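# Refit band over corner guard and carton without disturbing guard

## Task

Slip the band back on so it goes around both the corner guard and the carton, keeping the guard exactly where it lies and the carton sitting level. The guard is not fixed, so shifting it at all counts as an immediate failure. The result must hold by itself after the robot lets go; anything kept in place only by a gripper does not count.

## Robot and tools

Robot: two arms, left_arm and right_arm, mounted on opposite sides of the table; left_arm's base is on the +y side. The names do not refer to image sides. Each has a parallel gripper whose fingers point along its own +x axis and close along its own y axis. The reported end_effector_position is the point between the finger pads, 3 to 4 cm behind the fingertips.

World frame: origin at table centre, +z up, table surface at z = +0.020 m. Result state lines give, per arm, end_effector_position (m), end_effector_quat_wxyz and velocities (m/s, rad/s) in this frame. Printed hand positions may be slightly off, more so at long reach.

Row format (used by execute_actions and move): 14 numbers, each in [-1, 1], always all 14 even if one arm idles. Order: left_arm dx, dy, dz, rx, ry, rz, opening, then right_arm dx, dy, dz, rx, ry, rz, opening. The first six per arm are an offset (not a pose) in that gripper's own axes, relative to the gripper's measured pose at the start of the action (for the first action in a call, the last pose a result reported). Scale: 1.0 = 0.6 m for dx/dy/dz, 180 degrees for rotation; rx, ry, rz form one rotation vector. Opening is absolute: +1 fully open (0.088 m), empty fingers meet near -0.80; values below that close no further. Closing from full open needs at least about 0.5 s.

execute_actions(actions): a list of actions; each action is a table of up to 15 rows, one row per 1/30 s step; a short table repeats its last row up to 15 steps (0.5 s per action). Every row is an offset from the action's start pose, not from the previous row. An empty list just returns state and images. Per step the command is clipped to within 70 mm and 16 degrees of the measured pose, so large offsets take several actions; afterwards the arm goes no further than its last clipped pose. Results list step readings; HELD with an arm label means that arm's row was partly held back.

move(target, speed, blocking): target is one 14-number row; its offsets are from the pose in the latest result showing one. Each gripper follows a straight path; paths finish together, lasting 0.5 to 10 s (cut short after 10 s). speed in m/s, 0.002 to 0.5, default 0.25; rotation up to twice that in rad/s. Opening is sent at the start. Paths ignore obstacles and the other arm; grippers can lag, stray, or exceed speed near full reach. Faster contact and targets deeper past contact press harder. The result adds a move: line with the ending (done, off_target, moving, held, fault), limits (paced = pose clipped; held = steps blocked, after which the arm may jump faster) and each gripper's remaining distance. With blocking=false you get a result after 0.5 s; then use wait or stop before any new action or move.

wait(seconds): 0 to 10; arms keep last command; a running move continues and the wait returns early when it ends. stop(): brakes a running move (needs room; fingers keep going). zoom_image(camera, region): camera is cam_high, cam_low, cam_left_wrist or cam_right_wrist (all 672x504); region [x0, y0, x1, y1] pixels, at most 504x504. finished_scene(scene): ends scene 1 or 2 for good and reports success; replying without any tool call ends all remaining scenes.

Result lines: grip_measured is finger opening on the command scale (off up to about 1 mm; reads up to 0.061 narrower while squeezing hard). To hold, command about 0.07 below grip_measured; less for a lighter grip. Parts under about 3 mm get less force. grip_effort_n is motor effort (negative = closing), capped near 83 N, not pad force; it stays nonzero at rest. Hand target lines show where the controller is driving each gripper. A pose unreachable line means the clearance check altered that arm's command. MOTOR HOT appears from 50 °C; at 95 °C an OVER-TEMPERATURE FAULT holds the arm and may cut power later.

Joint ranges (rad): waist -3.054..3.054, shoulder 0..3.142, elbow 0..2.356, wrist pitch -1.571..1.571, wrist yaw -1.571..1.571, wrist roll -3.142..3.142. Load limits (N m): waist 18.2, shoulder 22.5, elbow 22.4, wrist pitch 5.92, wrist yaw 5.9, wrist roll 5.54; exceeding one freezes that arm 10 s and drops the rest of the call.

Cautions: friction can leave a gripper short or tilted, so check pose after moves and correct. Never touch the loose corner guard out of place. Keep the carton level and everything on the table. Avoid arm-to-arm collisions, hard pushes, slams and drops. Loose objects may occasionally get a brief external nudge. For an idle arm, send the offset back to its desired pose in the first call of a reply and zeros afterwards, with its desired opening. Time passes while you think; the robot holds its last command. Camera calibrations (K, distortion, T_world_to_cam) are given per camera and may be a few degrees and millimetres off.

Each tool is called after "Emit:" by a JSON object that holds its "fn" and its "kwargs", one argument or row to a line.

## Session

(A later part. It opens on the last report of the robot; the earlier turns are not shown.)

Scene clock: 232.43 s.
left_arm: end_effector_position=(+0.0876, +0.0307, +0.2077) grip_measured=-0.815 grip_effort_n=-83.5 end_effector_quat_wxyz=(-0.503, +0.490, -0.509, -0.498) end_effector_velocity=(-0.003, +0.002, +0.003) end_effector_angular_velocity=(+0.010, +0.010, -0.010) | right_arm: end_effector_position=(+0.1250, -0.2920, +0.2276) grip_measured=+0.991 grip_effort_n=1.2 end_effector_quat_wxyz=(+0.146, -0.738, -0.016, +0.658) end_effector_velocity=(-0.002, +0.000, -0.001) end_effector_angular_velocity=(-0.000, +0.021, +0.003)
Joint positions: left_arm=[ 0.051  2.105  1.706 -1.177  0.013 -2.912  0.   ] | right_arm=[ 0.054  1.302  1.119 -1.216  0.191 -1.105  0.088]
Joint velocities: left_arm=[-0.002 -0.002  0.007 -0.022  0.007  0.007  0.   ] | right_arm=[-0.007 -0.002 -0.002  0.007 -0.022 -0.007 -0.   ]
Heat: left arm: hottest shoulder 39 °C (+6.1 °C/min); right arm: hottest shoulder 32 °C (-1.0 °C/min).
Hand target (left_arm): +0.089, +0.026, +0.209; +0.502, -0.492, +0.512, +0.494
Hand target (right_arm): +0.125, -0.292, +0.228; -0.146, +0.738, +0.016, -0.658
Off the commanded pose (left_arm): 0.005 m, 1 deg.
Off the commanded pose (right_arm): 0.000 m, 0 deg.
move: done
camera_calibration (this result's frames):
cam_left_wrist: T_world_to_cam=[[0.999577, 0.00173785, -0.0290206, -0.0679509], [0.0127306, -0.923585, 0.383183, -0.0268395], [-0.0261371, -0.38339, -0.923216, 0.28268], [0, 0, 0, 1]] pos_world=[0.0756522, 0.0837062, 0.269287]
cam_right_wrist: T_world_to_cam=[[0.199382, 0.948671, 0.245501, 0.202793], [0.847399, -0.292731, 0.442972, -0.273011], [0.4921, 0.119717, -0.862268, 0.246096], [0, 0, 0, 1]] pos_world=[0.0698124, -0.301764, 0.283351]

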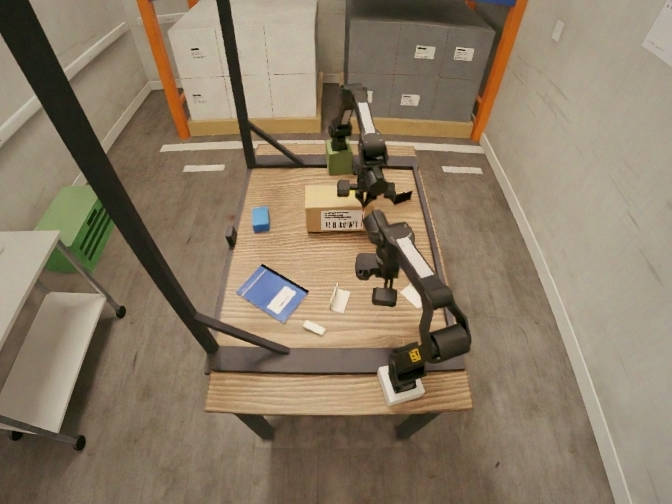

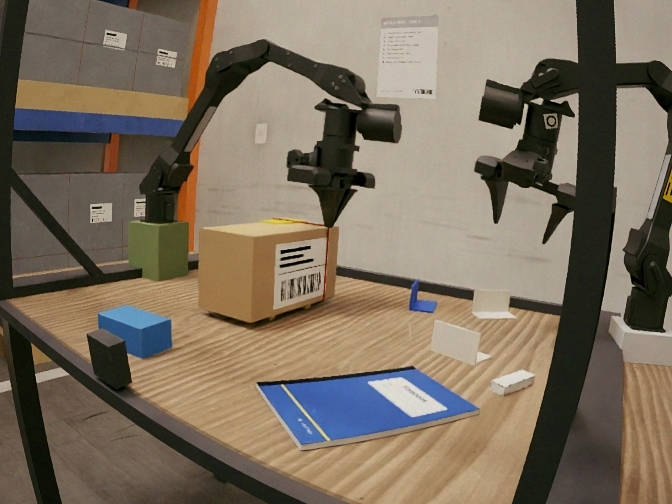

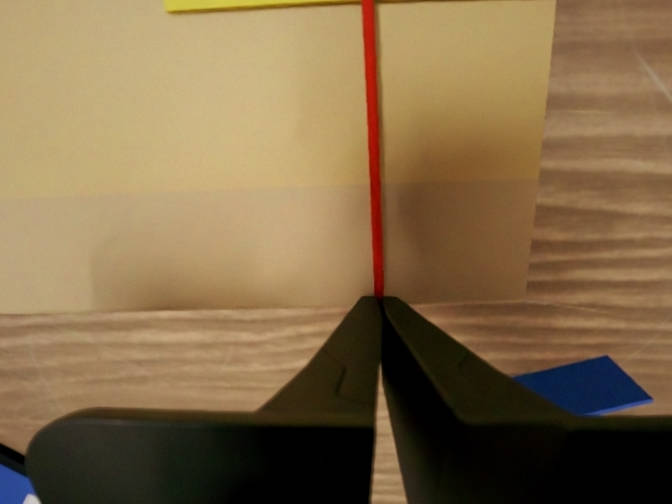

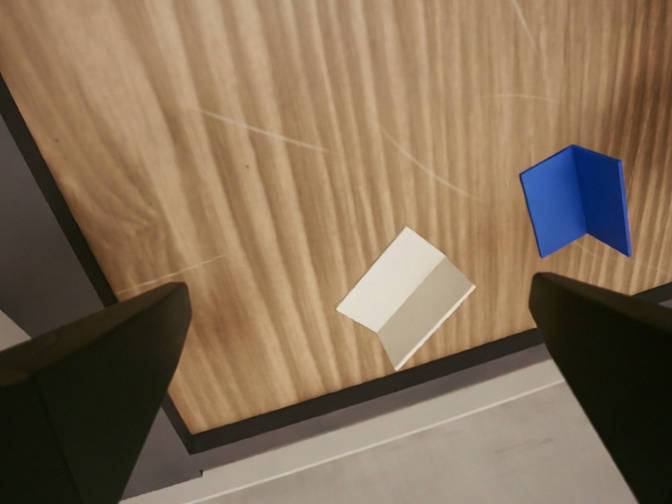

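Emit:
{"fn": "move", "kwargs": {
  "target": [0.012,0,0,0,0,0,-0.9,0,0,0,0,0,0,1],
  "speed": 0.02
}}

Emit:
{"fn": "execute_actions", "kwargs": {
  "actions": [
    [[0,0,0,0,0,0,-0.8,0,0,0,0,0,0,1],[0,0,0,0,0,0,-0.8,0,0,0,0,0,0,1],[0,0,0,0,0,0,-0.79,0,0,0,0,0,0,1],[0,0,0,0,0,0,-0.78,0,0,0,0,0,0,1],[0,0,0,0,0,0,-0.77,0,0,0,0,0,0,1],[0,0,0,0,0,0,-0.76,0,0,0,0,0,0,1],[0,0,0,0,0,0,-0.75,0,0,0,0,0,0,1],[0,0,0,0,0,0,-0.74,0,0,0,0,0,0,1],[0,0,0,0,0,0,-0.72,0,0,0,0,0,0,1],[0,0,0,0,0,0,-0.70,0,0,0,0,0,0,1],[0,0,0,0,0,0,-0.67,0,0,0,0,0,0,1],[0,0,0,0,0,0,-0.63,0,0,0,0,0,0,1],[0,0,0,0,0,0,-0.58,0,0,0,0,0,0,1],[0,0,0,0,0,0,-0.52,0,0,0,0,0,0,1],[0,0,0,0,0,0,-0.45,0,0,0,0,0,0,1]]
  ]
}}

Emit:
{"fn": "move", "kwargs": {
  "target": [-0.17,0,0.07,0,0,0,-0.3,0,0,0,0,0,0,1],
  "speed": 0.15
}}

Scene clock: 242.23 s.
left_arm: end_effector_position=(+0.0874, +0.0316, +0.2043) grip_measured=-0.815 grip_effort_n=-83.5 end_effector_quat_wxyz=(-0.504, +0.489, -0.508, -0.499) end_effector_velocity=(+0.002, +0.004, -0.001) end_effector_angular_velocity=(+0.017, -0.019, +0.019) | right_arm: end_effector_position=(+0.1250, -0.2920, +0.2276) grip_measured=+0.991 grip_effort_n=1.6 end_effector_quat_wxyz=(+0.146, -0.738, -0.016, +0.658) end_effector_velocity=(+0.002, -0.002, -0.000) end_effector_angular_velocity=(-0.006, -0.011, +0.003)
Joint positions: left_arm=[ 0.051  2.105  1.692 -1.165  0.013 -2.912  0.   ] | right_arm=[ 0.054  1.302  1.119 -1.216  0.191 -1.105  0.088]
Joint velocities: left_arm=[-0.002 -0.002 -0.007 -0.007 -0.022 -0.022  0.   ] | right_arm=[-0.002 -0.002 -0.002 -0.007  0.007 -0.007  0.   ]
Heat: left arm: hottest shoulder 39 °C (+6.0 °C/min); right arm: hottest shoulder 32 °C (-1.0 °C/min).
Hand target (left_arm): +0.088, +0.031, +0.201; +0.503, -0.490, +0.509, +0.498
Hand target (right_arm): +0.125, -0.292, +0.228; -0.146, +0.738, +0.016, -0.658
Off the commanded pose (left_arm): 0.004 m, 0 deg.
Off the commanded pose (right_arm): 0.000 m, 0 deg.
move: done
camera_calibration (this result's frames):
cam_left_wrist: T_world_to_cam=[[0.999569, 0.00140001, -0.0293309, -0.0677919], [0.0124979, -0.924159, 0.381804, -0.0243889], [-0.0265719, -0.382006, -0.923778, 0.279972], [0, 0, 0, 1]] pos_world=[0.0755068, 0.0845066, 0.265955]
cam_right_wrist: T_world_to_cam=[[0.199382, 0.948671, 0.245501, 0.202793], [0.847399, -0.292731, 0.442972, -0.273011], [0.4921, 0.119717, -0.862268, 0.246096], [0, 0, 0, 1]] pos_world=[0.0698124, -0.301764, 0.283351]

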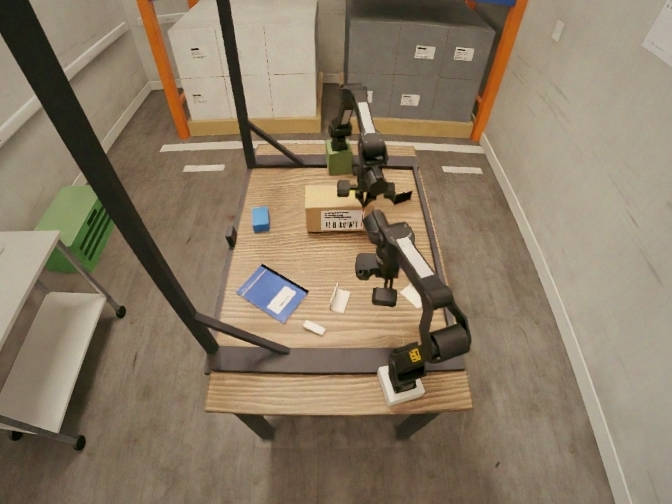

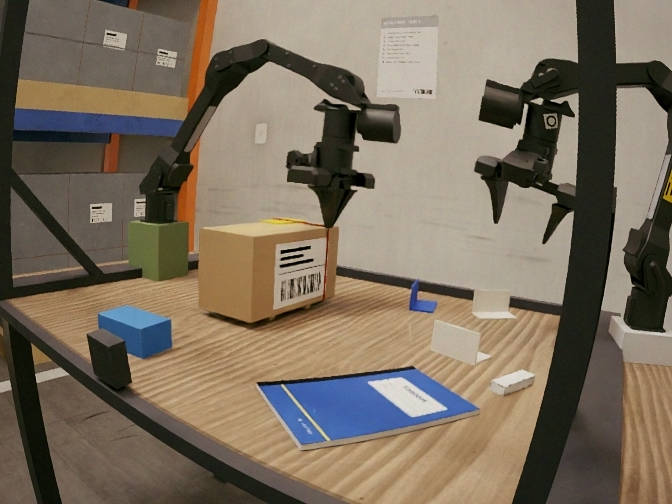

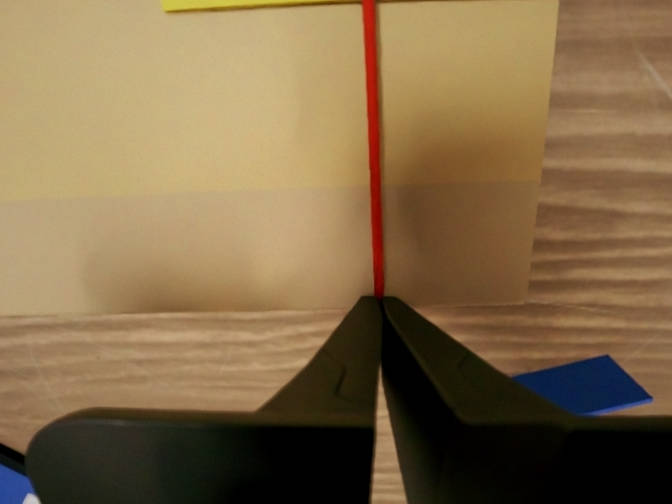

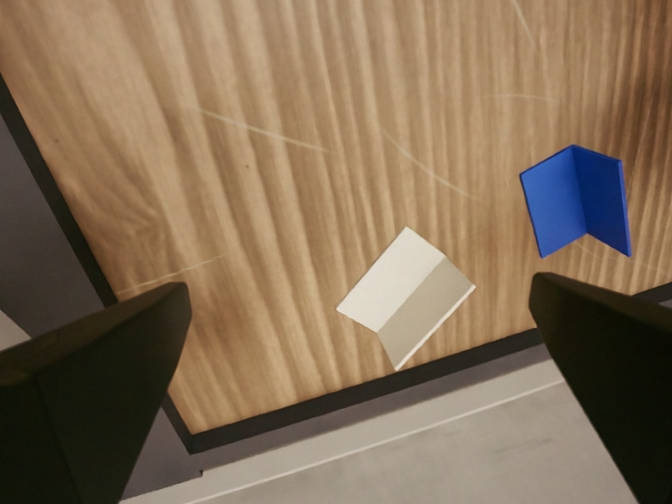

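Scene clock: 242.73 s.
left_arm: end_effector_position=(+0.0874, +0.0319, +0.2043) grip_measured=-0.590 grip_effort_n=17.9 end_effector_quat_wxyz=(-0.504, +0.489, -0.508, -0.499) end_effector_velocity=(-0.002, -0.001, +0.000) end_effector_angular_velocity=(-0.009, +0.006, -0.010) | right_arm: end_effector_position=(+0.1250, -0.2920, +0.2276) grip_measured=+0.991 grip_effort_n=1.6 end_effector_quat_wxyz=(+0.146, -0.738, -0.016, +0.658) end_effector_velocity=(+0.000, -0.002, -0.001) end_effector_angular_velocity=(-0.008, +0.006, -0.008)
Joint positions: left_arm=[ 0.051  2.105  1.692 -1.166  0.013 -2.912  0.01 ] | right_arm=[ 0.054  1.302  1.119 -1.216  0.191 -1.105  0.088]
Joint velocities: left_arm=[-0.002 -0.002 -0.002  0.007  0.007  0.007  0.074] | right_arm=[-0.002 -0.002 -0.002 -0.007 -0.007  0.007 -0.   ]
Heat: left arm: hottest shoulder 39 °C (+5.0 °C/min); right arm: hottest shoulder 32 °C (-1.0 °C/min).
Hand target (left_arm): +0.087, +0.032, +0.204; +0.504, -0.489, +0.508, +0.499
Hand target (right_arm): +0.125, -0.292, +0.228; -0.146, +0.738, +0.016, -0.658
Off the commanded pose (left_arm): 0.000 m, 0 deg.
Off the commanded pose (right_arm): 0.000 m, 0 deg.
Step readings (end_effector_position):
0: left_arm (+0.0874, +0.0316, +0.2043) | right_arm (+0.1250, -0.2920, +0.2276)
1: left_arm (+0.0874, +0.0316, +0.2043) | right_arm (+0.1250, -0.2920, +0.2276)
2: left_arm (+0.0874, +0.0317, +0.2043) | right_arm (+0.1250, -0.2920, +0.2276)
4: left_arm (+0.0874, +0.0318, +0.2043) | right_arm (+0.1250, -0.2920, +0.2276)
8: left_arm (+0.0874, +0.0319, +0.2043) | right_arm (+0.1250, -0.2920, +0.2276)
15: end_effector_position above
camera_calibration (this result's frames):
cam_left_wrist: T_world_to_cam=[[0.999562, 0.001433, -0.0295626, -0.0676944], [0.0125868, -0.924586, 0.380765, -0.0239452], [-0.0267875, -0.38097, -0.924199, 0.280138], [0, 0, 0, 1]] pos_world=[0.0754703, 0.0846819, 0.266019]
cam_right_wrist: T_world_to_cam=[[0.199382, 0.948671, 0.245501, 0.202793], [0.847399, -0.292731, 0.442972, -0.273011], [0.4921, 0.119717, -0.862268, 0.246096], [0, 0, 0, 1]] pos_world=[0.0698124, -0.301764, 0.283351]

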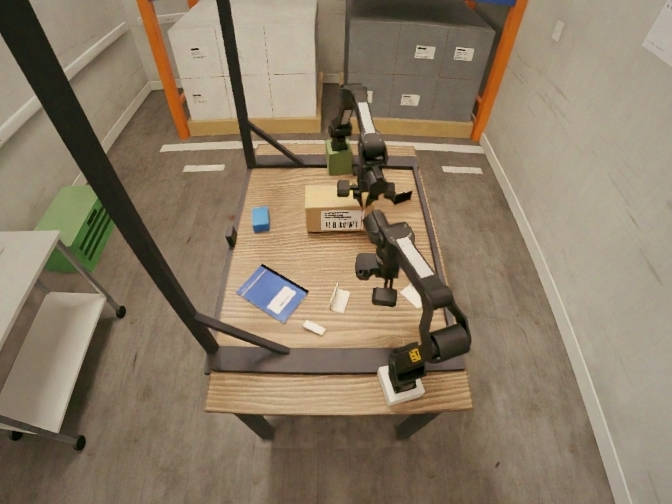

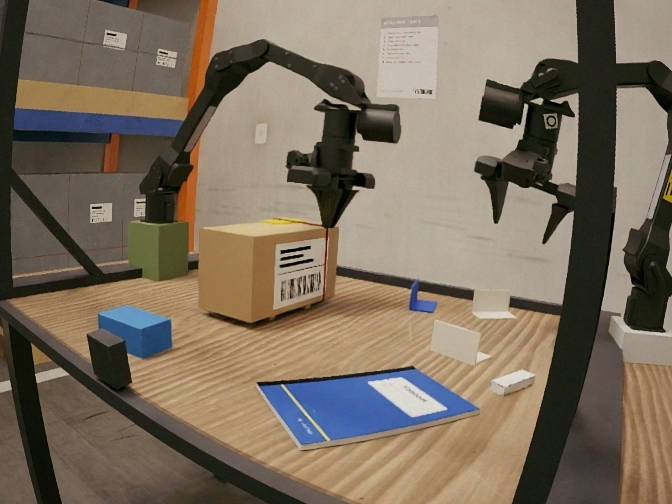

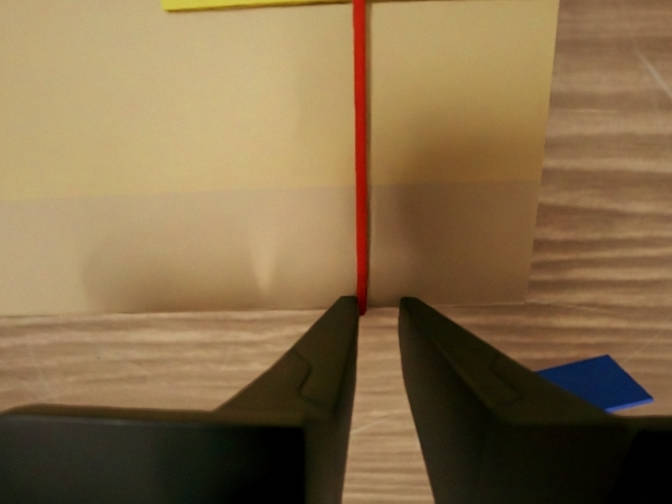

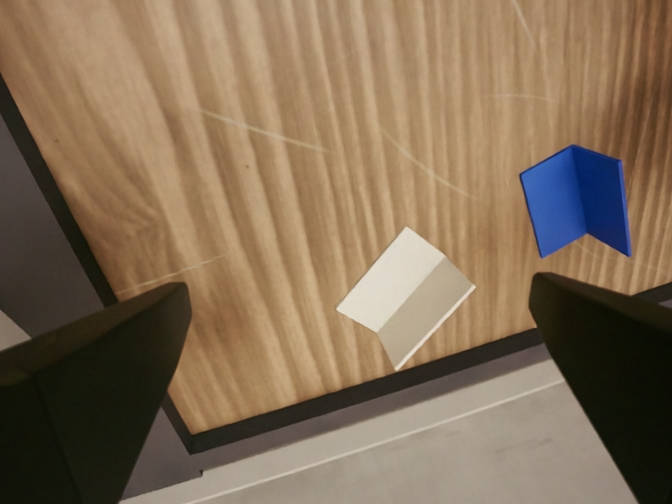

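Scene clock: 243.90 s.
left_arm: end_effector_position=(+0.0876, +0.0728, +0.3018) grip_measured=-0.303 grip_effort_n=16.5 end_effector_quat_wxyz=(-0.505, +0.485, -0.505, -0.504) end_effector_velocity=(-0.003, +0.006, +0.001) end_effector_angular_velocity=(+0.029, +0.014, +0.005) | right_arm: end_effector_position=(+0.1250, -0.2920, +0.2276) grip_measured=+0.991 grip_effort_n=1.6 end_effector_quat_wxyz=(+0.146, -0.738, -0.016, +0.658) end_effector_velocity=(+0.000, -0.002, -0.001) end_effector_angular_velocity=(-0.010, +0.003, +0.006)
Joint positions: left_arm=[ 0.075  1.944  1.845 -1.494  0.014 -2.891  0.024] | right_arm=[ 0.054  1.302  1.119 -1.216  0.191 -1.105  0.088]
Joint velocities: left_arm=[-0.002  0.002  0.007 -0.037  0.007 -0.007 -0.   ] | right_arm=[-0.002 -0.002 -0.002 -0.007 -0.007 -0.007 -0.   ]
Heat: left arm: hottest shoulder 39 °C (+5.0 °C/min); right arm: hottest shoulder 32 °C (-1.0 °C/min).
Hand target (left_arm): +0.089, +0.073, +0.307; +0.504, -0.489, +0.508, +0.499
Hand target (right_arm): +0.125, -0.292, +0.228; -0.146, +0.738, +0.016, -0.658
Off the commanded pose (left_arm): 0.005 m, 1 deg.
Off the commanded pose (right_arm): 0.000 m, 0 deg.
move: done
camera_calibration (this result's frames):
cam_left_wrist: T_world_to_cam=[[0.999424, 0.00491828, -0.0335711, -0.0641273], [0.016949, -0.929512, 0.368401, -0.0195523], [-0.0293929, -0.368758, -0.929061, 0.386672], [0, 0, 0, 1]] pos_world=[0.0757872, 0.12473, 0.364292]
cam_right_wrist: T_world_to_cam=[[0.199382, 0.948671, 0.245501, 0.202793], [0.847399, -0.292731, 0.442972, -0.273011], [0.4921, 0.119717, -0.862268, 0.246096], [0, 0, 0, 1]] pos_world=[0.0698124, -0.301764, 0.283351]

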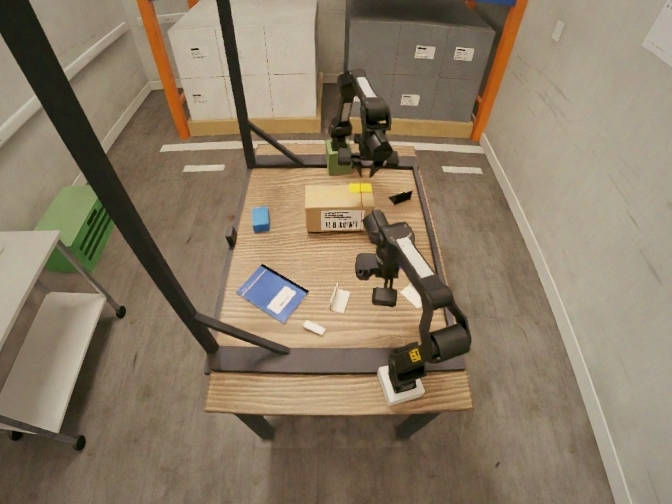

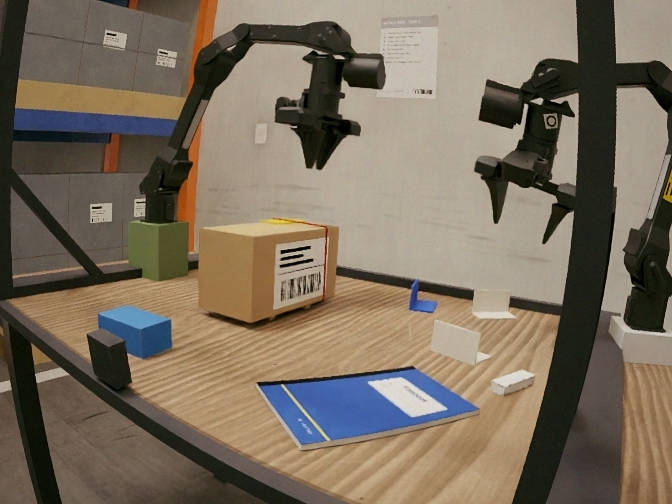

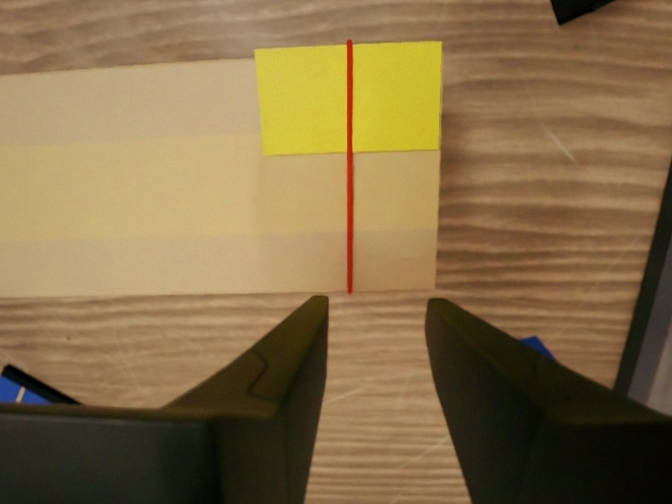

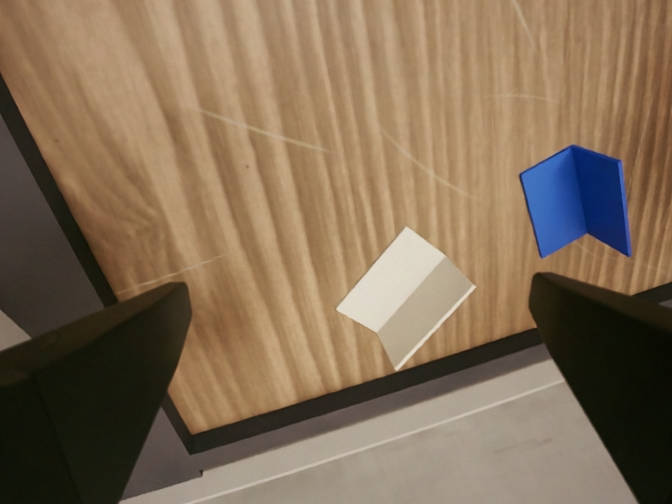

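Emit:
{"fn": "zoom_image", "kwargs": {
  "camera": "cam_low",
  "region": [180,160,360,340]
}}

Emit:
{"fn": "zoom_image", "kwargs": {
  "camera": "cam_high",
  "region": [295,165,395,245]
}}

Region (180, 160, 360, 340) of cam_low's 672x504 image, scaled by 2.800, with more detail than that image has.

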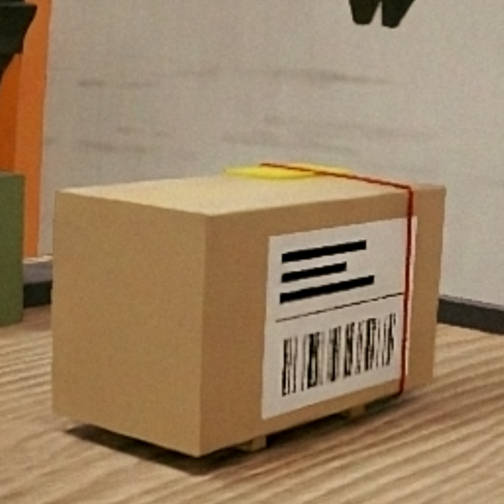

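Region (295, 165, 395, 245) of cam_high's 672x504 image, scaled by 5.040, with more detail than that image has; it fills the top 403 rows of this view, and the rest is white.

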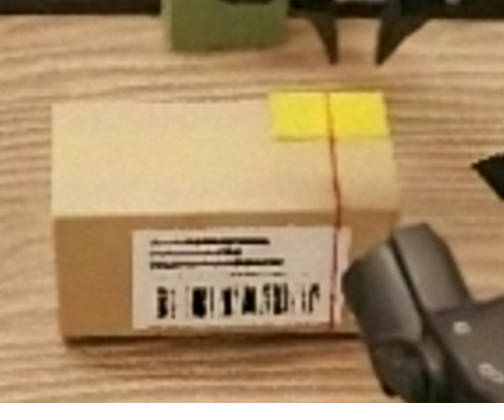

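Emit:
{"fn": "finished_scene", "kwargs": {
  "scene": 2
}}

The scene is finished: the task was done.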